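## Task

Enter the letters L, I, E on the keyboard in that sequence; each correct letter in order counts toward progress. Hitting any wrong key, or any key once E has been typed, means failure, and so does pressing the keyboard hard enough to break it. At the end the keyboard must rest flat on the table with its keys facing up, by itself and not held there by the robot. Nothing may be pushed or knocked off the table.

## Robot and tools

Robot: a single arm carrying a two-finger parallel gripper, with a wrist camera. There is only one arm, so every command is one row of 9 numbers.

Frames. Reported poses use the scene frame. Its origin sits on the table top straight under the arm base, +z points up, and +y is to the left when facing along +x. The base may be slightly tilted, and the printed hand position can be off, more so at long reach. The gripper has its own axes: the fingers point along its +z, and they open and close along its y. end_effector_position is the spot between the pads when closed. Closed fingertips stick out about 33 mm past it, fully open ones about 9 mm. Closing pushes the tips roughly 24 mm further out, so keep that clearance above a surface.

The row: dx, dy, dz, rx, ry, rz, position, force_limit, speed, each a plain number in [-1, 1].
- dx..rz are an offset, not a pose. They are expressed in the gripper's own axes and measured from the gripper pose in the most recent result that reported it. If no result in this scene has shown it yet, or for the second and later calls within one reply, they count from wherever the robot is when the action begins. Scale: 1.0 equals 0.6 m for dx, dy, dz and 180 degrees for the rotation; rx, ry, rz form one rotation vector. Every row in an action counts from the same reference, not from the row before. All zeros is not a hold: it drives the arm back to that reference.
- position is absolute: +1 fully open (140 mm), about -0.8 where the pads touch, -1 closes until blocked.
- force_limit: grip strength, roughly 14 N at -1, 60 N at 0, 107 N at +1 (for parts up to 40 mm wide).
- speed: finger speed, roughly 30 mm/s at -1, 140 at 0, 250 at +1.
Each control step, the commanded pose is clipped to at most 70 mm and 16 degrees from the measured pose; position wins over orientation if both cannot be met.

Tools.
- execute_actions: {"actions": [...], "pictures": bool}. The list holds zero or one item. Empty list: just returns the current state. An action item: {"rows": [[9 numbers], ...], "steps": n}, with 1 to 15 rows and steps up to 15 (default 15), each step 1/30 s; the final row repeats to fill the steps. A wait item: {"steps": n} with no rows, n up to 300, counted from the previous result, so your thinking time is included. A refused call moves nothing. Pictures come by default.
- move: {"target": [9 numbers], "speed": m/s}. The target is one row as above (an offset from the same reference rule). It travels in a straight line lasting 0.5 to 10 s; speed 0.002 to 0.5, default 0.25, with turning capped at twice that in rad/s. It does not avoid or slow for obstacles, the hand can lag, drift, or exceed the speed. The finger values are sent at the start. The result adds a move: line with the outcome (done, off_target, moving, held, fault), any limits that acted (paced = the pose was clipped; held = a check blocked some steps, after which the arm may jump quickly), and the distance left to the target.
- wait: {"seconds": 0 to 10}; sends nothing new.
- zoom_image: {"camera": one of cam_head_left, cam_head_right, cam_high, cam_low, cam_wrist, "region": [x0, y0, x1, y1]} in image pixels from the top-left, at most 504 by 504. Images: cam_wrist is 616x616, the others 896x504.
- finished_scene: {"scene": number of the current scene}. Irreversible; reports whether the goal was met and gives the next task.

Between actions nothing new is sent; the arm only finishes heading to its last clipped pose, so a far target may need several actions. Check the reported pose before continuing.

Result lines. The state line gives end_effector_position (m) and end_effector_quat_wxyz. "Hand target" is where the controller is currently driving. "pose unreachable" means the clearance check altered or blocked a command; HELD tags each step where that happened. Flange force is the estimated outside force on the gripper (noisy, includes held weight; "no reading" means no estimate). object_status: 0 moving, 1 blocked while opening, 2 blocked while closing (a grip), 3 reached target or pads met. position_measured is in counts: 3 fully open, 230 pads together. MOTOR HOT warns of overheating; OVER-TEMPERATURE FAULT means brakes engaged.

Dangers. The arm is stiff: commanding even slightly beyond a firm contact can trigger a fault stop. A joint torque at its load limit (waist, shoulder, elbow 152 N m; forearm roll, wrist pitch, wrist roll 38 N m) or an outside force of 150 N stops the arm for 10 s and drops the rest of the call. Faster approaches hit harder, and targets deeper past the contact push harder, which can break the keyboard. For typing, approach each key slowly, press only a few millimetres, lift clear before moving on, never brush neighbouring keys, and stop after the last letter. Do not shove the keyboard off flat or off the table.

Each tool is called after "Call:" as name(argument=value, ...), one argument or row to a line, values as JSON.

## Session

I'll start by looking at the current state of the scene.

Call:
execute_actions(
  actions=[],
)

Scene clock: 0.00 s of 4023.00 s.
end_effector_position=(+0.2009, +0.2017, +0.1683) position_measured=230 object_status=3 end_effector_quat_wxyz=(+0.266, +0.892, -0.008, -0.366)
Joint positions: [ 0.963  0.491  0.064 -0.28  -2.08   0.591]
Joint velocities: [-0.  0.  0.  0. -0.  0.]
Flange force (N, the push that the arm receives, along the gripper's own x y z axes): no reading
Hand target: +0.201, +0.202, +0.168; +0.266, +0.892, -0.008, -0.366

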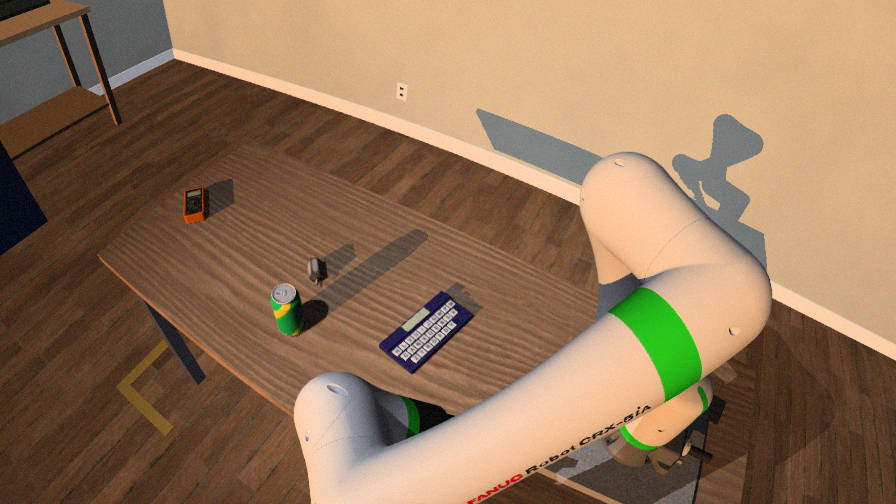

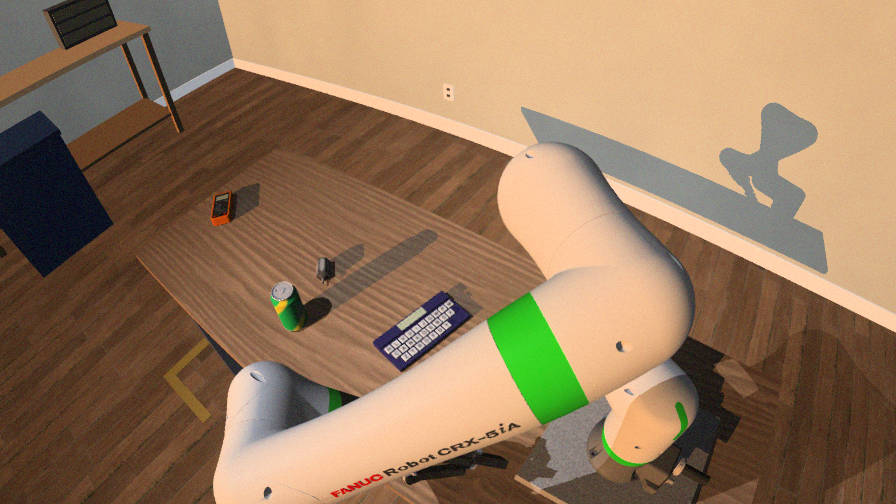

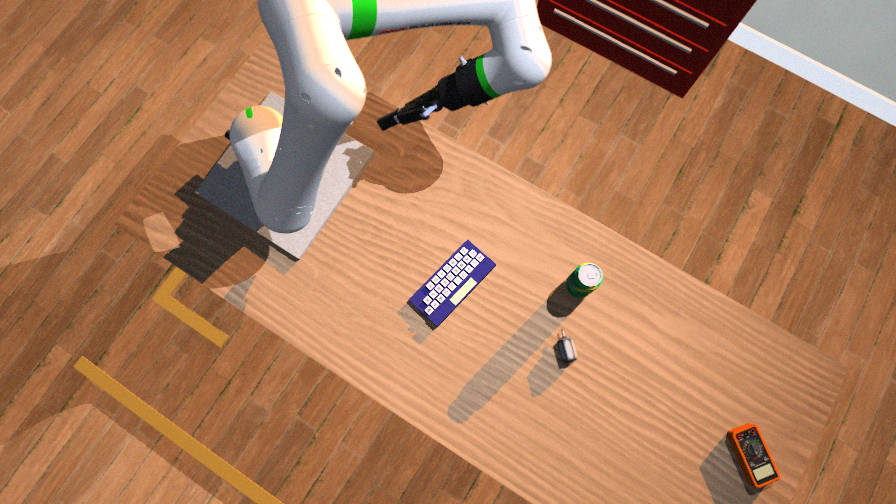

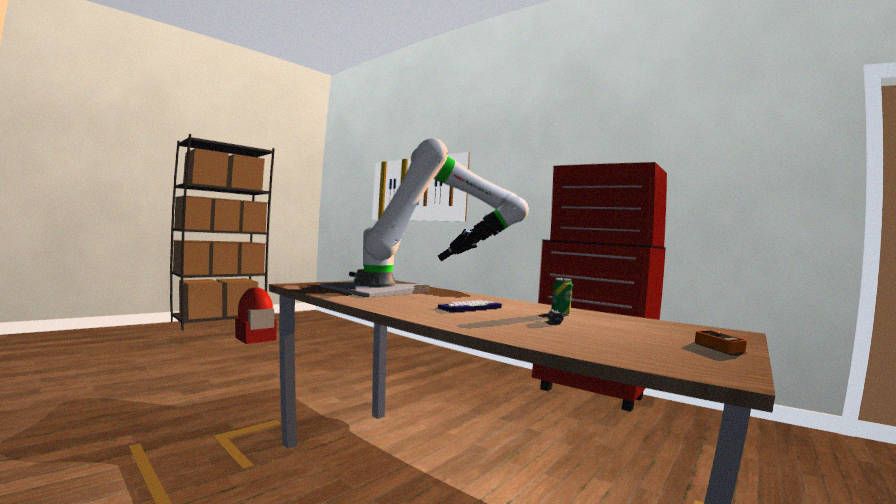

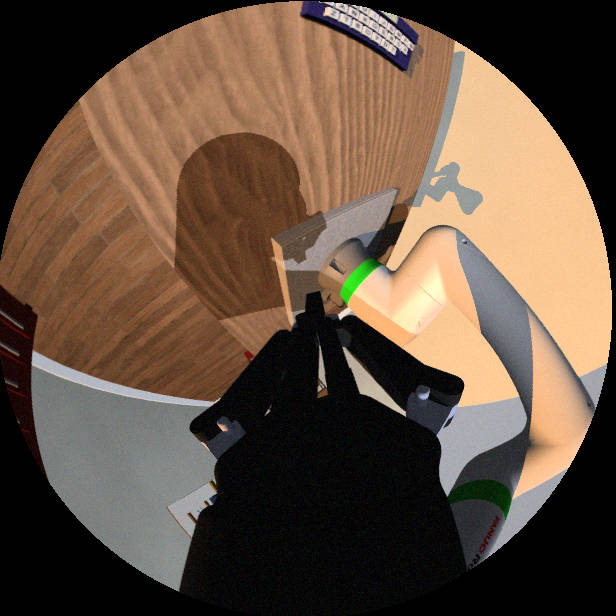

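Call:
zoom_image(
  camera="cam_head_left",
  region=[366, 280, 486, 380],
)

Call:
zoom_image(
  camera="cam_high",
  region=[390, 230, 510, 340],
)

Call:
zoom_image(
  camera="cam_head_right",
  region=[360, 280, 480, 380],
)

Region (366, 280, 486, 380) of cam_head_left's 896x504 image, scaled by 4.200, with more detail than that image has.

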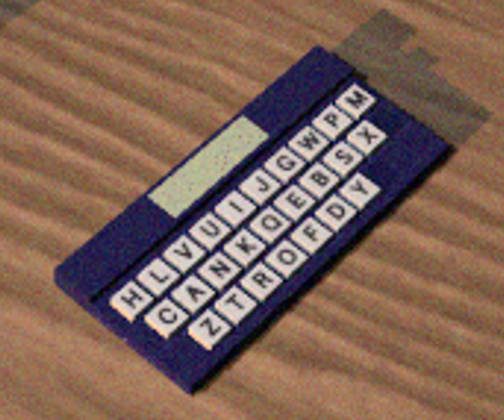

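Region (390, 230, 510, 340) of cam_high's 896x504 image, scaled by 4.200, with more detail than that image has; it fills the top 462 rows of this view, and the rest is white.

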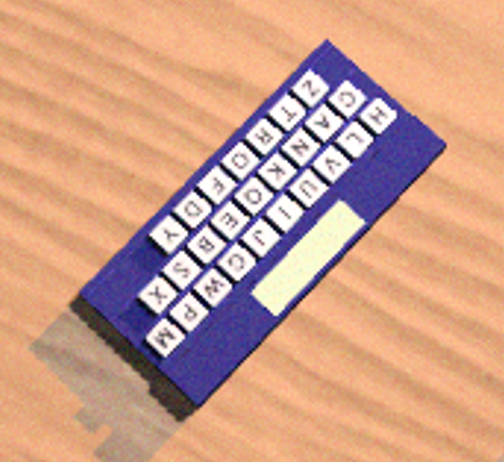

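Region (360, 280, 480, 380) of cam_head_right's 896x504 image, scaled by 4.200, with more detail than that image has.

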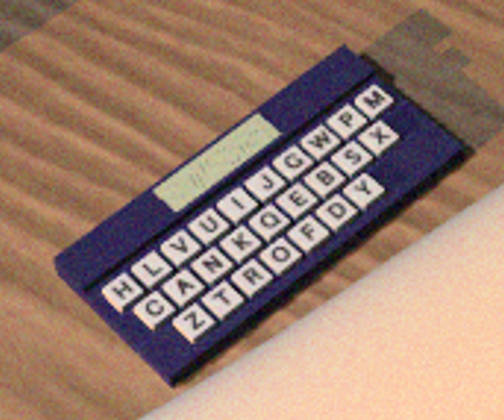

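Call:
zoom_image(
  camera="cam_high",
  region=[370, 50, 500, 140],
)

Call:
zoom_image(
  camera="cam_low",
  region=[420, 200, 580, 330],
)

Call:
zoom_image(
  camera="cam_wrist",
  region=[230, 260, 400, 430],
)

Call:
zoom_image(
  camera="cam_high",
  region=[520, 310, 610, 390],
)

Region (370, 50, 500, 140) of cam_high's 896x504 image, scaled by 3.877, with more detail than that image has; it fills the top 349 rows of this view, and the rest is white.

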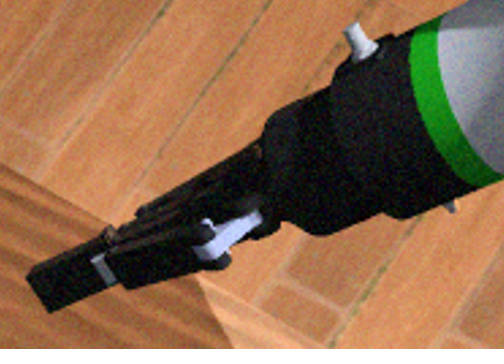

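Region (420, 200, 580, 330) of cam_low's 896x504 image, scaled by 3.150, with more detail than that image has; it fills the top 410 rows of this view, and the rest is white.

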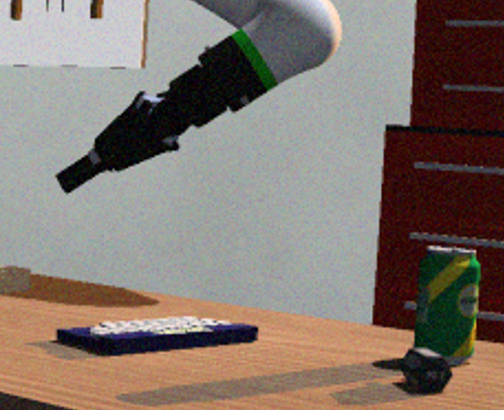

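Region (230, 260, 400, 430) of cam_wrist's 616x616 image, scaled by 2.965, with more detail than that image has.

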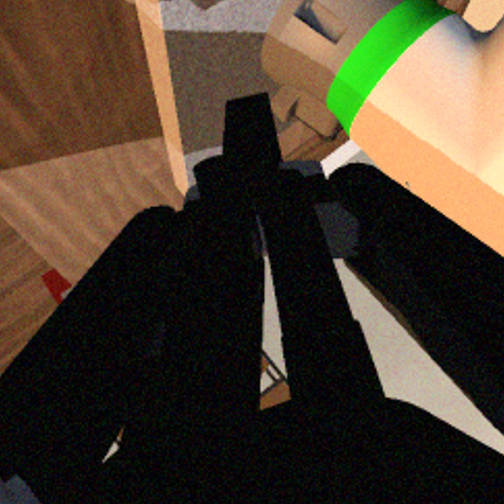

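Region (520, 310, 610, 390) of cam_high's 896x504 image, scaled by 5.600, with more detail than that image has.

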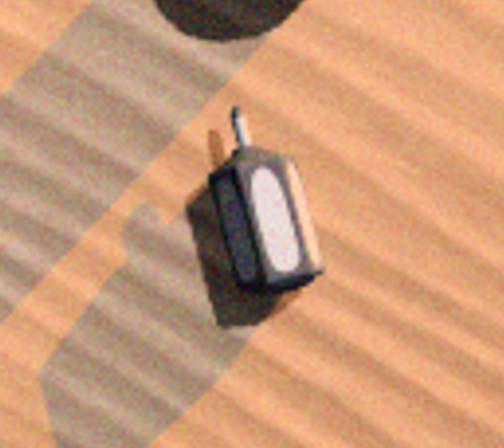

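Call:
move(
  target=[0.5318, 0.2907, -0.1550, 0.2115, -0.0306, 0.2377, -1, 0, 0],
  speed=0.35,
)

Scene clock: 60.87 s of 4023.00 s.
end_effector_position=(+0.5270, +0.0282, +0.1011) position_measured=233 object_status=3 end_effector_quat_wxyz=(+0.080, +0.847, -0.455, -0.263)
Joint positions: [ 0.219  0.775  0.585 -0.178 -1.914  0.367]
Joint velocities: [-0.001  0.     0.     0.001 -0.001 -0.001]
Flange force (N, the push that the arm receives, along the gripper's own x y z axes): [5.8 -12.4 -8.0]
Hand target: +0.527, +0.028, +0.101; +0.080, +0.847, -0.455, -0.263
Off the commanded pose: 0.001 m, 0 deg.
After step 90, 56.00 s passed at rest.
move: done
camera_calibration (this result's frames):
cam_wrist: T_world_to_cam=[[-0.829601, -0.377462, 0.411443, 0.415434], [-0.0780801, 0.808067, 0.583894, -0.0388391], [-0.552871, 0.452273, -0.699845, 0.539512], [0, 0, 0, 1]] pos_world=[0.639892, -0.0558116, 0.229325]

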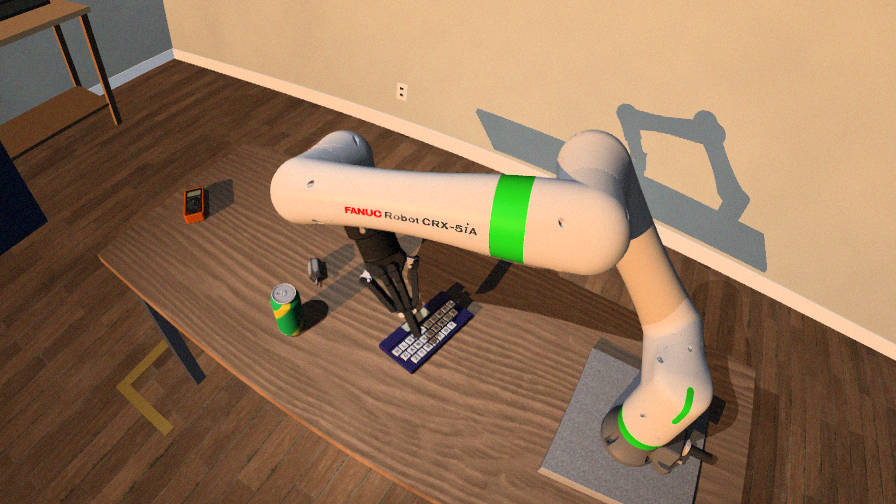

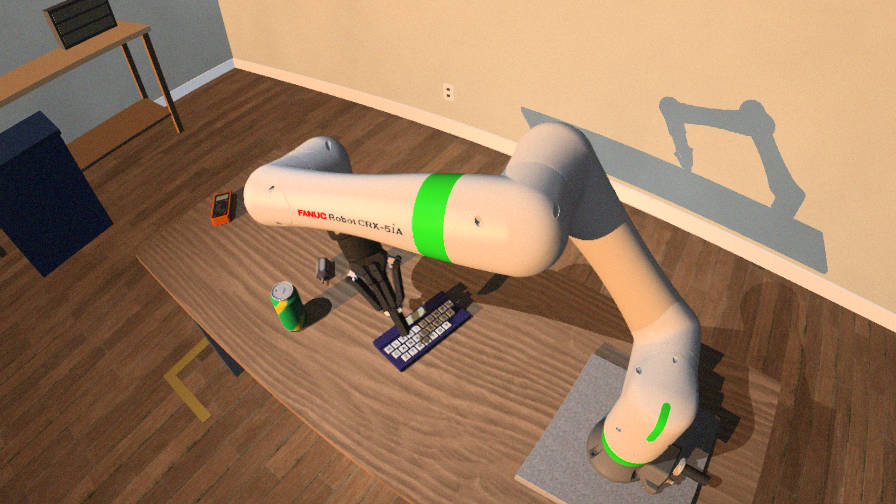

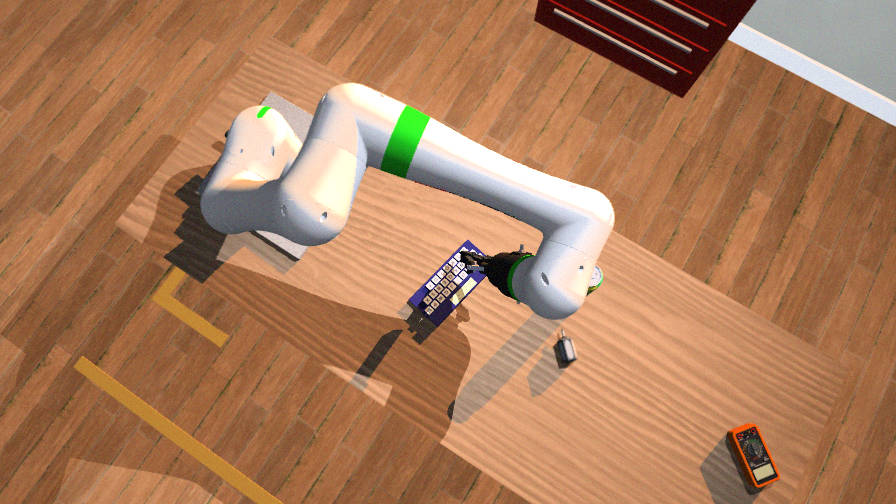

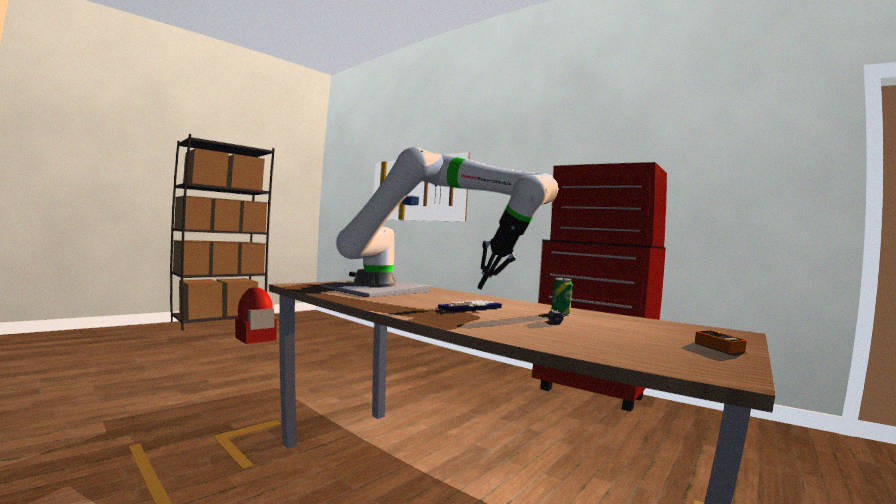

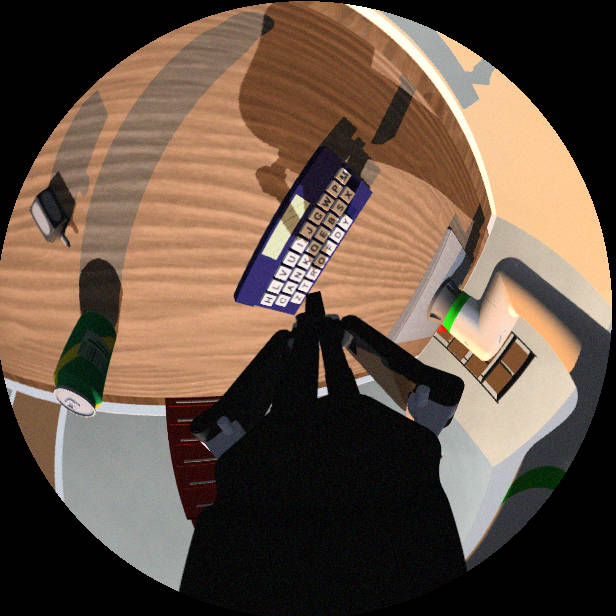

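Call:
zoom_image(
  camera="cam_wrist",
  region=[220, 140, 390, 330],
)

Call:
zoom_image(
  camera="cam_wrist",
  region=[230, 230, 340, 330],
)

Region (220, 140, 390, 330) of cam_wrist's 616x616 image, scaled by 2.653, with more detail than that image has; it fills the left 451 columns of this view, and the rest is white.

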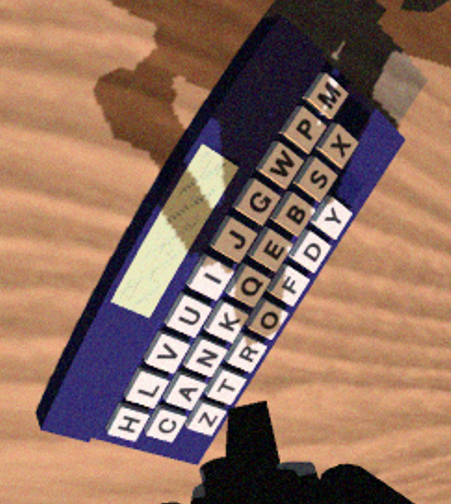

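Region (230, 230, 340, 330) of cam_wrist's 616x616 image, scaled by 4.582, with more detail than that image has; it fills the top 458 rows of this view, and the rest is white.

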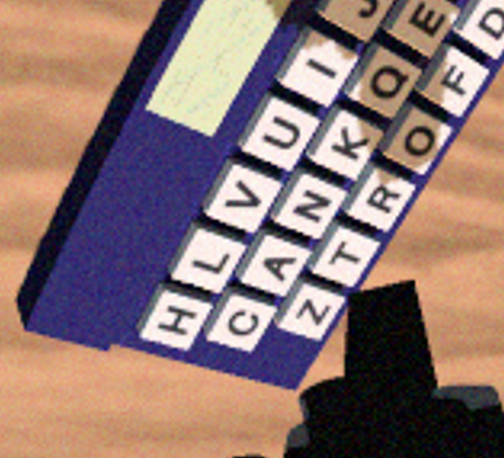

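Call:
zoom_image(
  camera="cam_low",
  region=[430, 250, 520, 320],
)

Call:
zoom_image(
  camera="cam_head_left",
  region=[366, 280, 486, 380],
)

Region (430, 250, 520, 320) of cam_low's 896x504 image, scaled by 5.600, with more detail than that image has.

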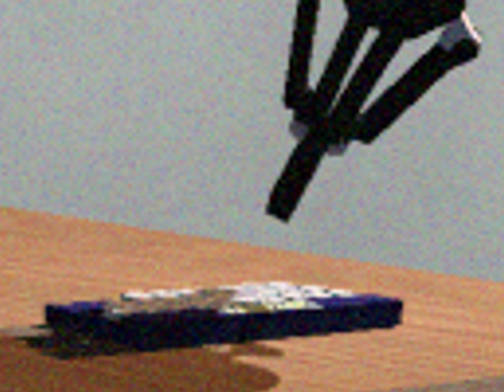

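Region (366, 280, 486, 380) of cam_head_left's 896x504 image, scaled by 4.200, with more detail than that image has.

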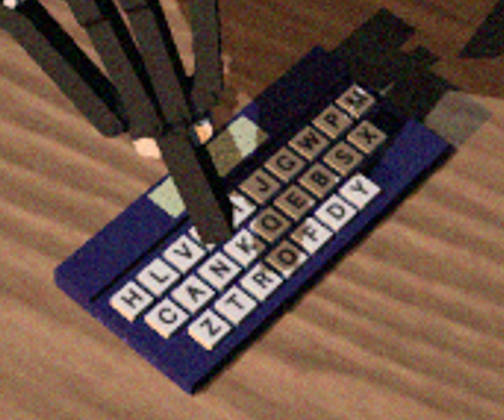

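Call:
move(
  target=[0.00894, -0.05796, 0.02939, 0, 0, 0, -1, 0, 0],
  speed=0.1,
)

Scene clock: 75.43 s of 4023.00 s.
end_effector_position=(+0.5457, +0.0455, +0.0711) position_measured=233 object_status=3 end_effector_quat_wxyz=(+0.079, +0.847, -0.455, -0.263)
Joint positions: [ 0.236  0.85   0.641 -0.186 -1.893  0.354]
Joint velocities: [-0.001  0.001  0.    -0.     0.     0.001]
Flange force (N, the push that the arm receives, along the gripper's own x y z axes): [5.5 -12.6 -8.2]
Hand target: +0.546, +0.046, +0.071; +0.079, +0.847, -0.455, -0.263
Off the commanded pose: 0.000 m, 0 deg.
After step 90, 10.83 s passed at rest.
move: done
camera_calibration (this result's frames):
cam_wrist: T_world_to_cam=[[-0.829655, -0.377476, 0.411322, 0.449867], [-0.0781215, 0.808018, 0.583955, -0.0338731], [-0.552784, 0.452348, -0.699865, 0.520951], [0, 0, 0, 1]] pos_world=[0.658562, -0.0384672, 0.199336]

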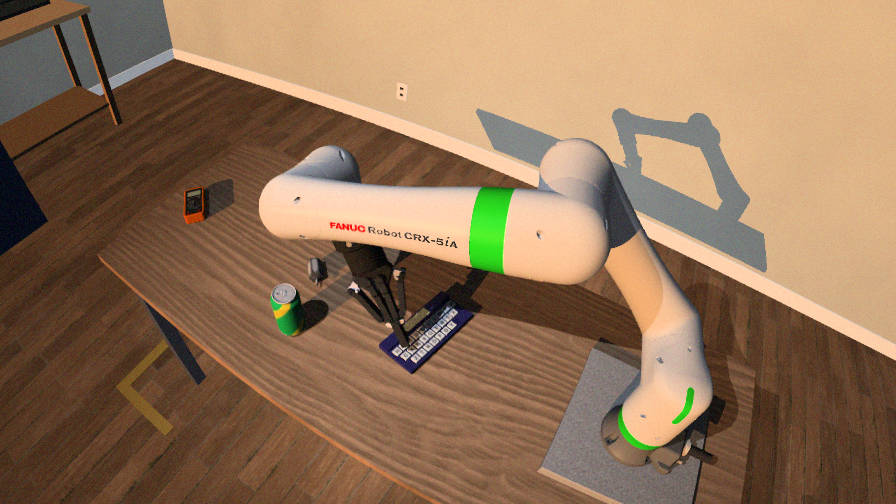

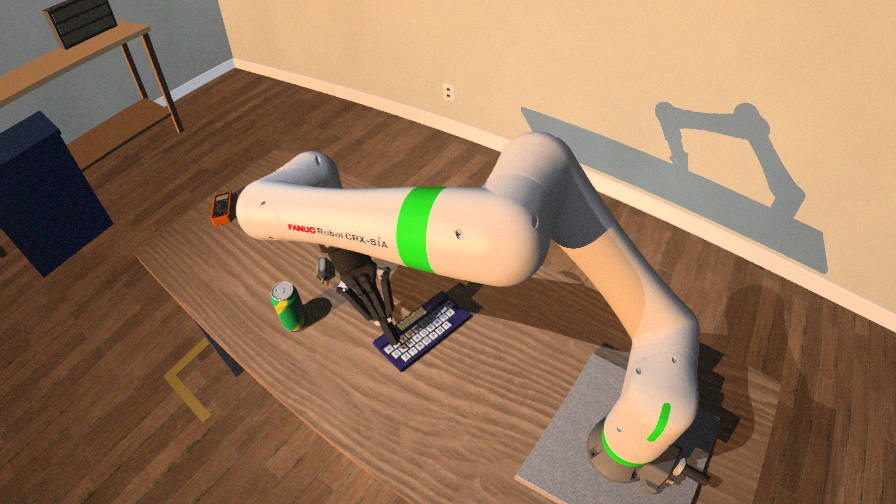

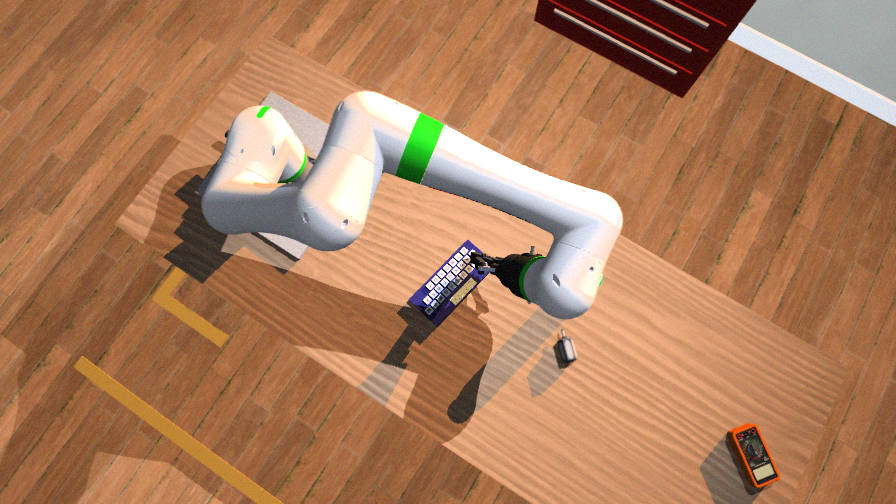

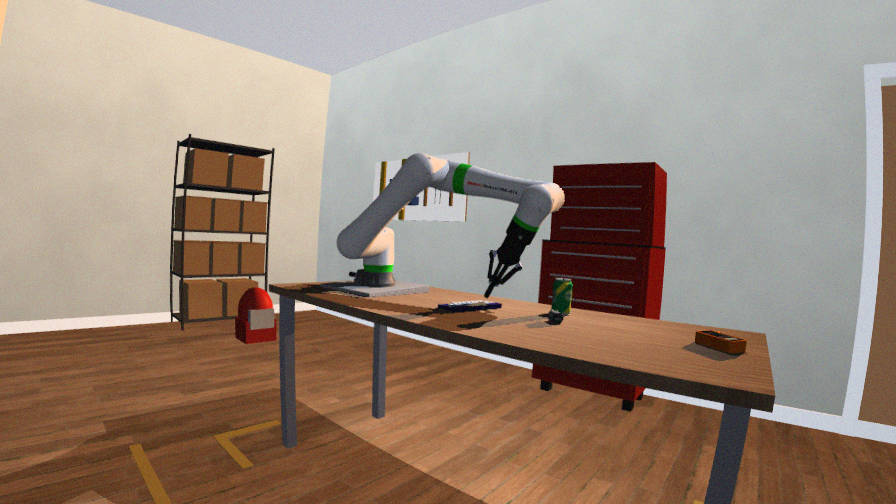

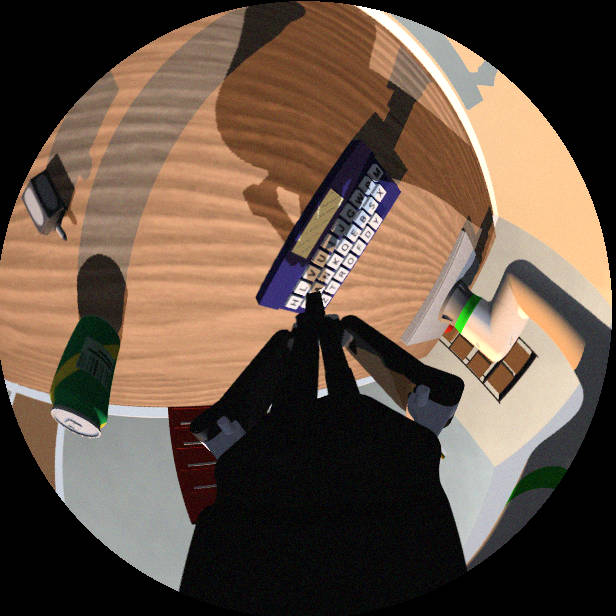

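Call:
zoom_image(
  camera="cam_wrist",
  region=[250, 240, 350, 330],
)

Call:
zoom_image(
  camera="cam_low",
  region=[450, 270, 510, 320],
)

Call:
zoom_image(
  camera="cam_head_left",
  region=[370, 310, 450, 380],
)

Region (250, 240, 350, 330) of cam_wrist's 616x616 image, scaled by 5.040, with more detail than that image has; it fills the top 454 rows of this view, and the rest is white.

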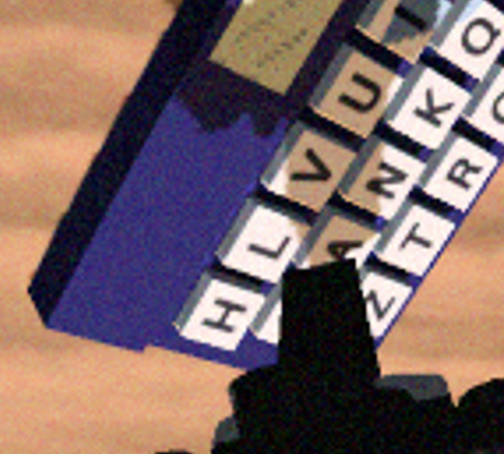

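Region (450, 270, 510, 320) of cam_low's 896x504 image, scaled by 8.400, with more detail than that image has.

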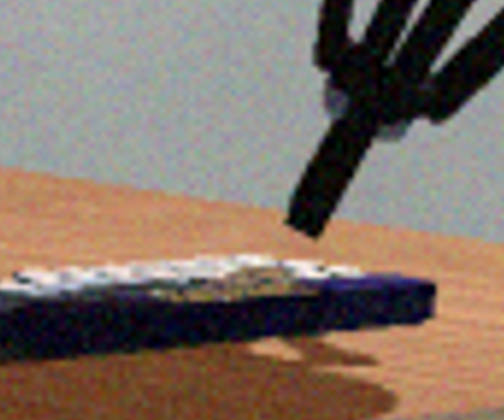

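Region (370, 310, 450, 380) of cam_head_left's 896x504 image, scaled by 6.300, with more detail than that image has; it fills the top 441 rows of this view, and the rest is white.

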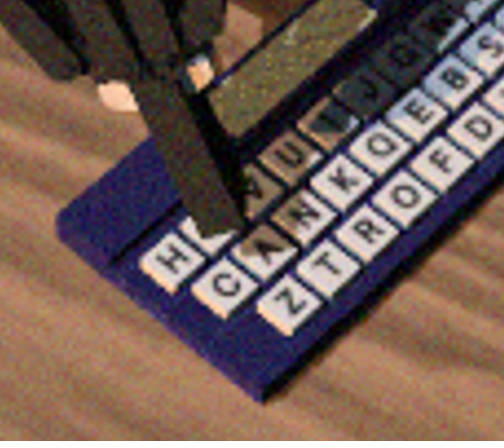

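Call:
move(
  target=[0.00497, -0.00500, 0.01132, 0, 0, 0, -1, 0, 0],
  speed=0.02,
)

Scene clock: 84.07 s of 4023.00 s.
end_effector_position=(+0.5457, +0.0455, +0.0631) position_measured=233 object_status=3 end_effector_quat_wxyz=(+0.079, +0.847, -0.455, -0.263)
Joint positions: [ 0.235  0.856  0.632 -0.184 -1.878  0.357]
Joint velocities: [ 0.001 -0.    -0.     0.001  0.    -0.001]
Flange force (N, the push that the arm receives, along the gripper's own x y z axes): [5.4 -10.7 -6.8]
Hand target: +0.546, +0.046, +0.063; +0.079, +0.847, -0.455, -0.263
Off the commanded pose: 0.000 m, 0 deg.
After step 90, 4.93 s passed at rest.
move: done
camera_calibration (this result's frames):
cam_wrist: T_world_to_cam=[[-0.829642, -0.377487, 0.411336, 0.45317], [-0.0781281, 0.808021, 0.58395, -0.0292071], [-0.552802, 0.452333, -0.699861, 0.515353], [0, 0, 0, 1]] pos_world=[0.658575, -0.0384446, 0.191325]

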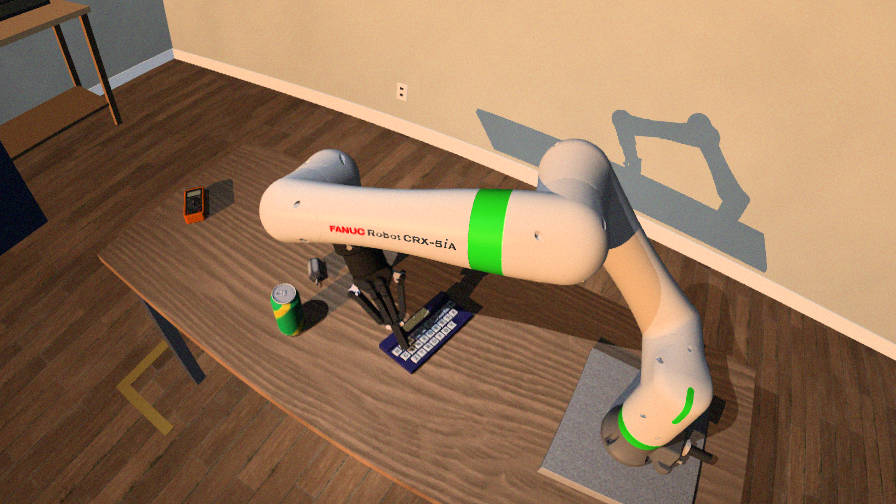

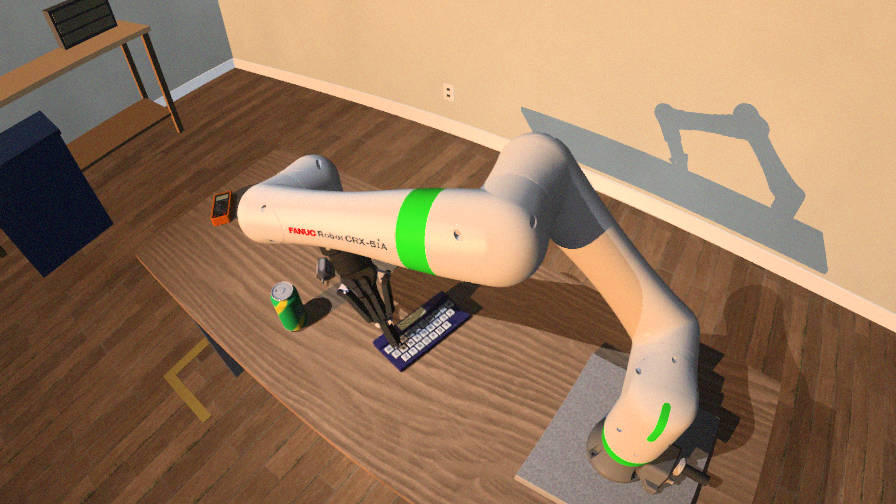

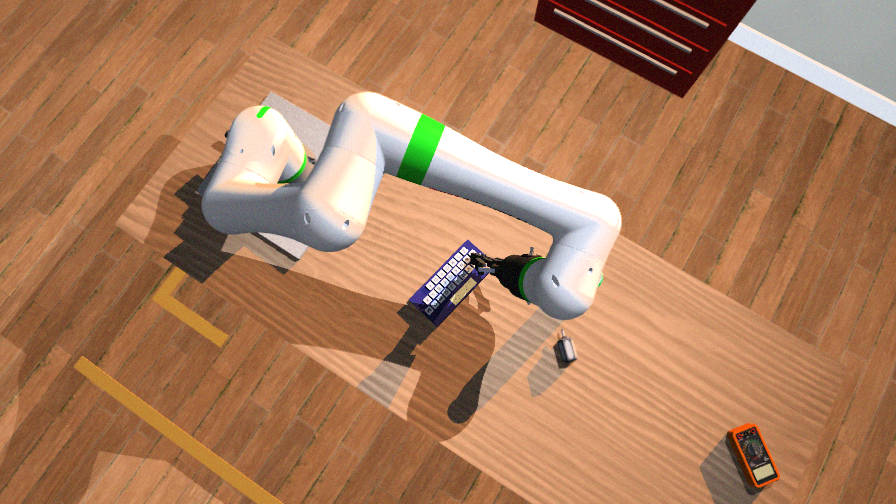

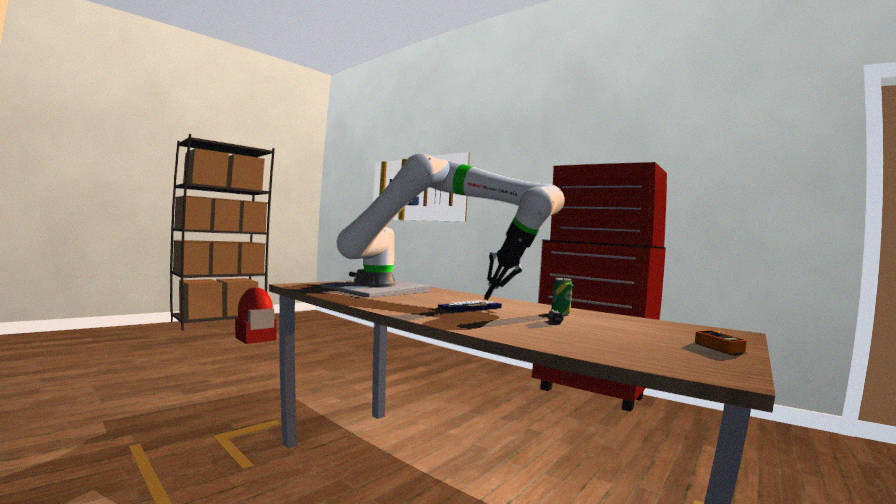

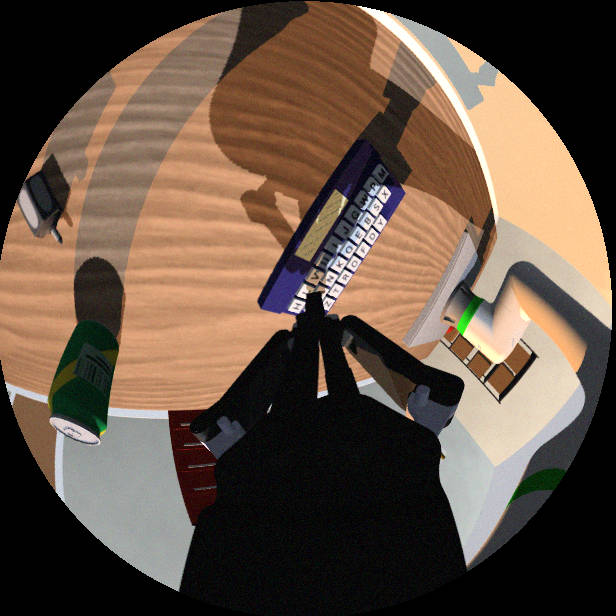

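Call:
zoom_image(
  camera="cam_wrist",
  region=[270, 250, 350, 330],
)

Call:
zoom_image(
  camera="cam_low",
  region=[460, 280, 510, 320],
)

Call:
zoom_image(
  camera="cam_head_left",
  region=[375, 320, 435, 375],
)

Region (270, 250, 350, 330) of cam_wrist's 616x616 image, scaled by 6.300, with more detail than that image has.

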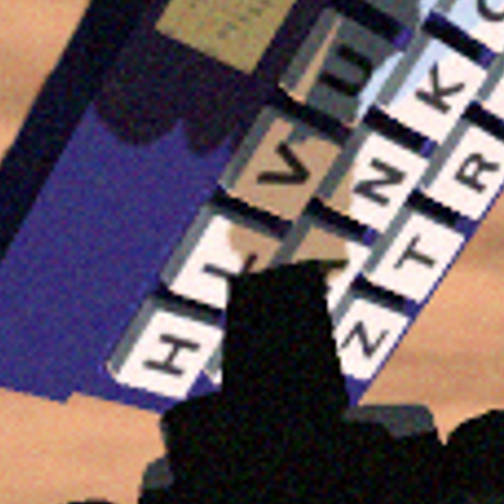

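Region (460, 280, 510, 320) of cam_low's 896x504 image, scaled by 10.080, with more detail than that image has; it fills the top 403 rows of this view, and the rest is white.

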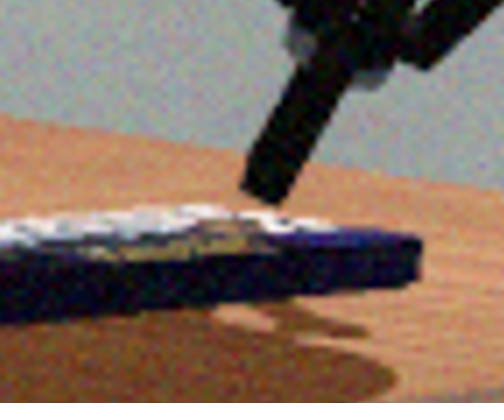

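Region (375, 320, 435, 375) of cam_head_left's 896x504 image, scaled by 8.400, with more detail than that image has; it fills the top 462 rows of this view, and the rest is white.

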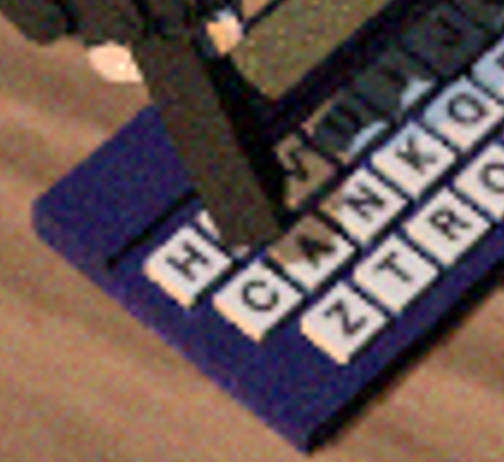

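Call:
execute_actions(
  actions=[
    {"rows": [[0.00037,-0.00037,0.00085,0,0,0,-1,0,0],[0.00075,-0.00075,0.0017,0,0,0,-1,0,0],[0.00112,-0.00112,0.00255,0,0,0,-1,0,0],[0.00149,-0.0015,0.0034,0,0,0,-1,0,0],[0.00186,-0.00187,0.00424,0,0,0,-1,0,0]], "steps": 15},
  ],
)

Scene clock: 89.70 s of 4023.00 s.
end_effector_position=(+0.5457, +0.0455, +0.0601) position_measured=233 object_status=3 end_effector_quat_wxyz=(+0.079, +0.847, -0.455, -0.263)
Joint positions: [ 0.235  0.858  0.629 -0.184 -1.873  0.358]
Joint velocities: [ 0.002  0.    -0.     0.     0.    -0.   ]
Flange force (N, the push that the arm receives, along the gripper's own x y z axes): [5.2 -10.5 -6.6]
Hand target: +0.546, +0.046, +0.060; +0.079, +0.847, -0.455, -0.263
Off the commanded pose: 0.000 m, 0 deg.
Steps of this call (steps 1 to 90: nothing new was sent; then 2.13 s passed at rest; steps 91 to 105: all 15 steps of this action). Readings (end_effector_position | what the end effector reports):
91: (+0.5457, +0.0455, +0.0630) | position_measured=233 object_status=3
92: (+0.5458, +0.0456, +0.0627) | position_measured=233 object_status=3
94: (+0.5457, +0.0456, +0.0615) | position_measured=233 object_status=3
98: (+0.5457, +0.0455, +0.0602) | position_measured=233 object_status=3
105: the state above
camera_calibration (this result's frames):
cam_wrist: T_world_to_cam=[[-0.82965, -0.377479, 0.411328, 0.454408], [-0.0781258, 0.808022, 0.583949, -0.0274598], [-0.552791, 0.452338, -0.699866, 0.513257], [0, 0, 0, 1]] pos_world=[0.658578, -0.0384476, 0.188335]

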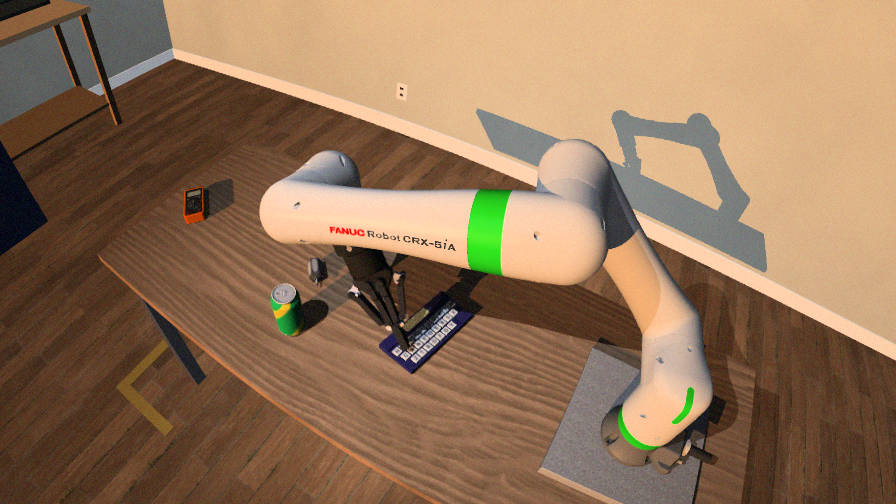

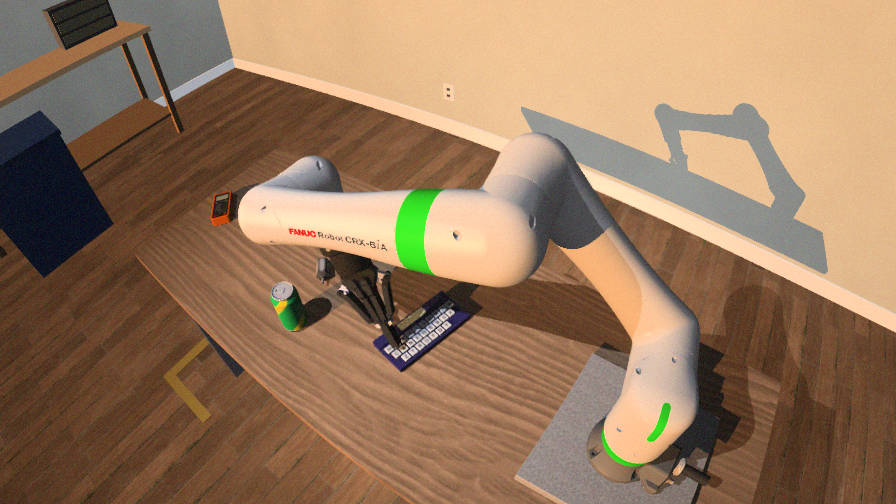

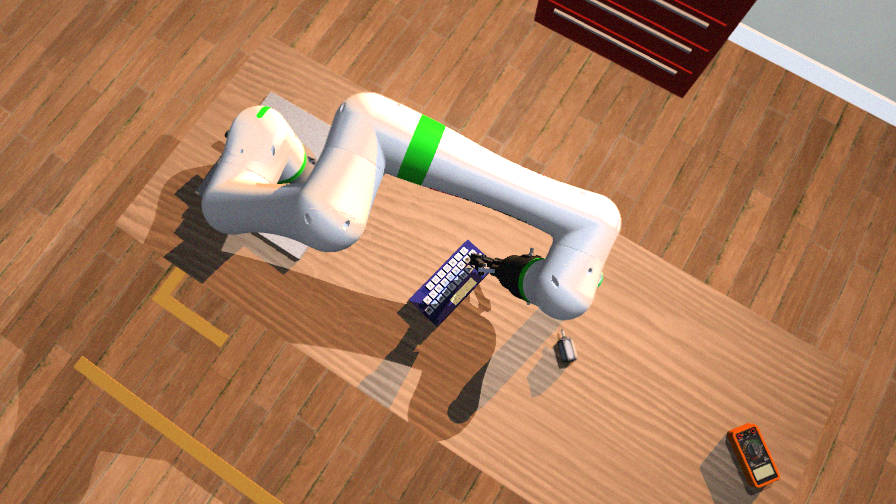

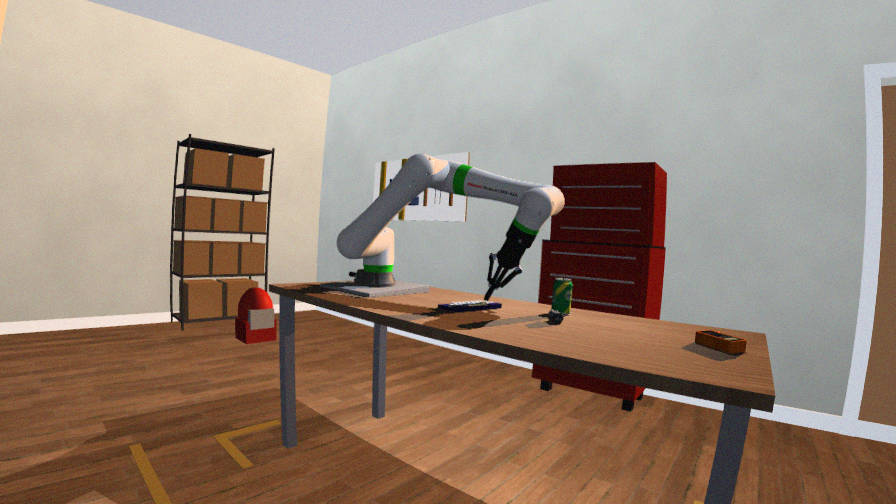

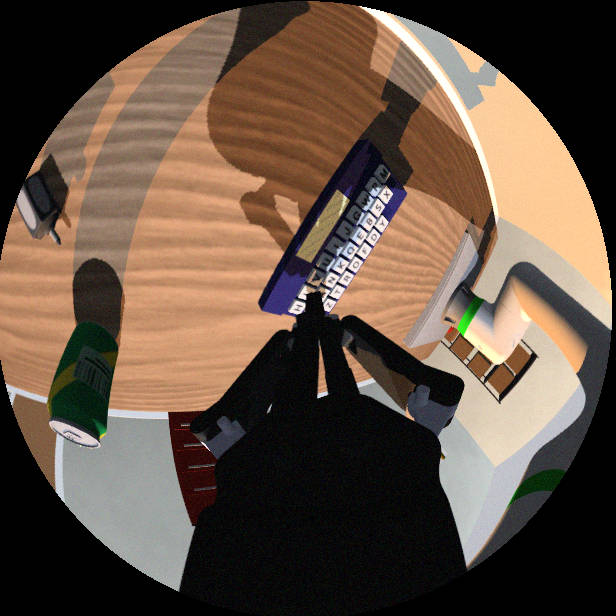

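Call:
zoom_image(
  camera="cam_wrist",
  region=[270, 180, 370, 330],
)

Call:
zoom_image(
  camera="cam_low",
  region=[460, 280, 510, 320],
)

Region (270, 180, 370, 330) of cam_wrist's 616x616 image, scaled by 3.360, with more detail than that image has.

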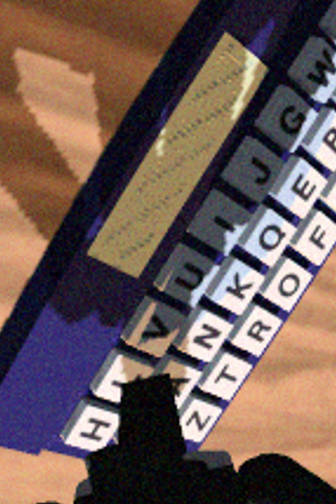

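Region (460, 280, 510, 320) of cam_low's 896x504 image, scaled by 10.080, with more detail than that image has; it fills the top 403 rows of this view, and the rest is white.

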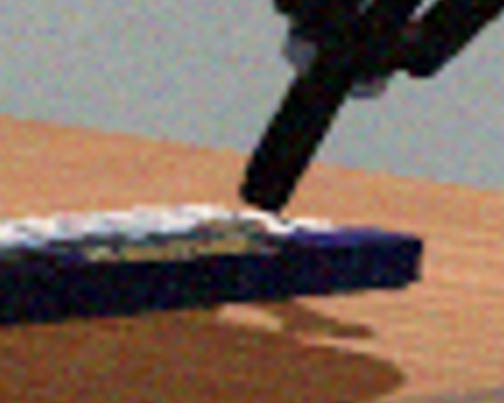

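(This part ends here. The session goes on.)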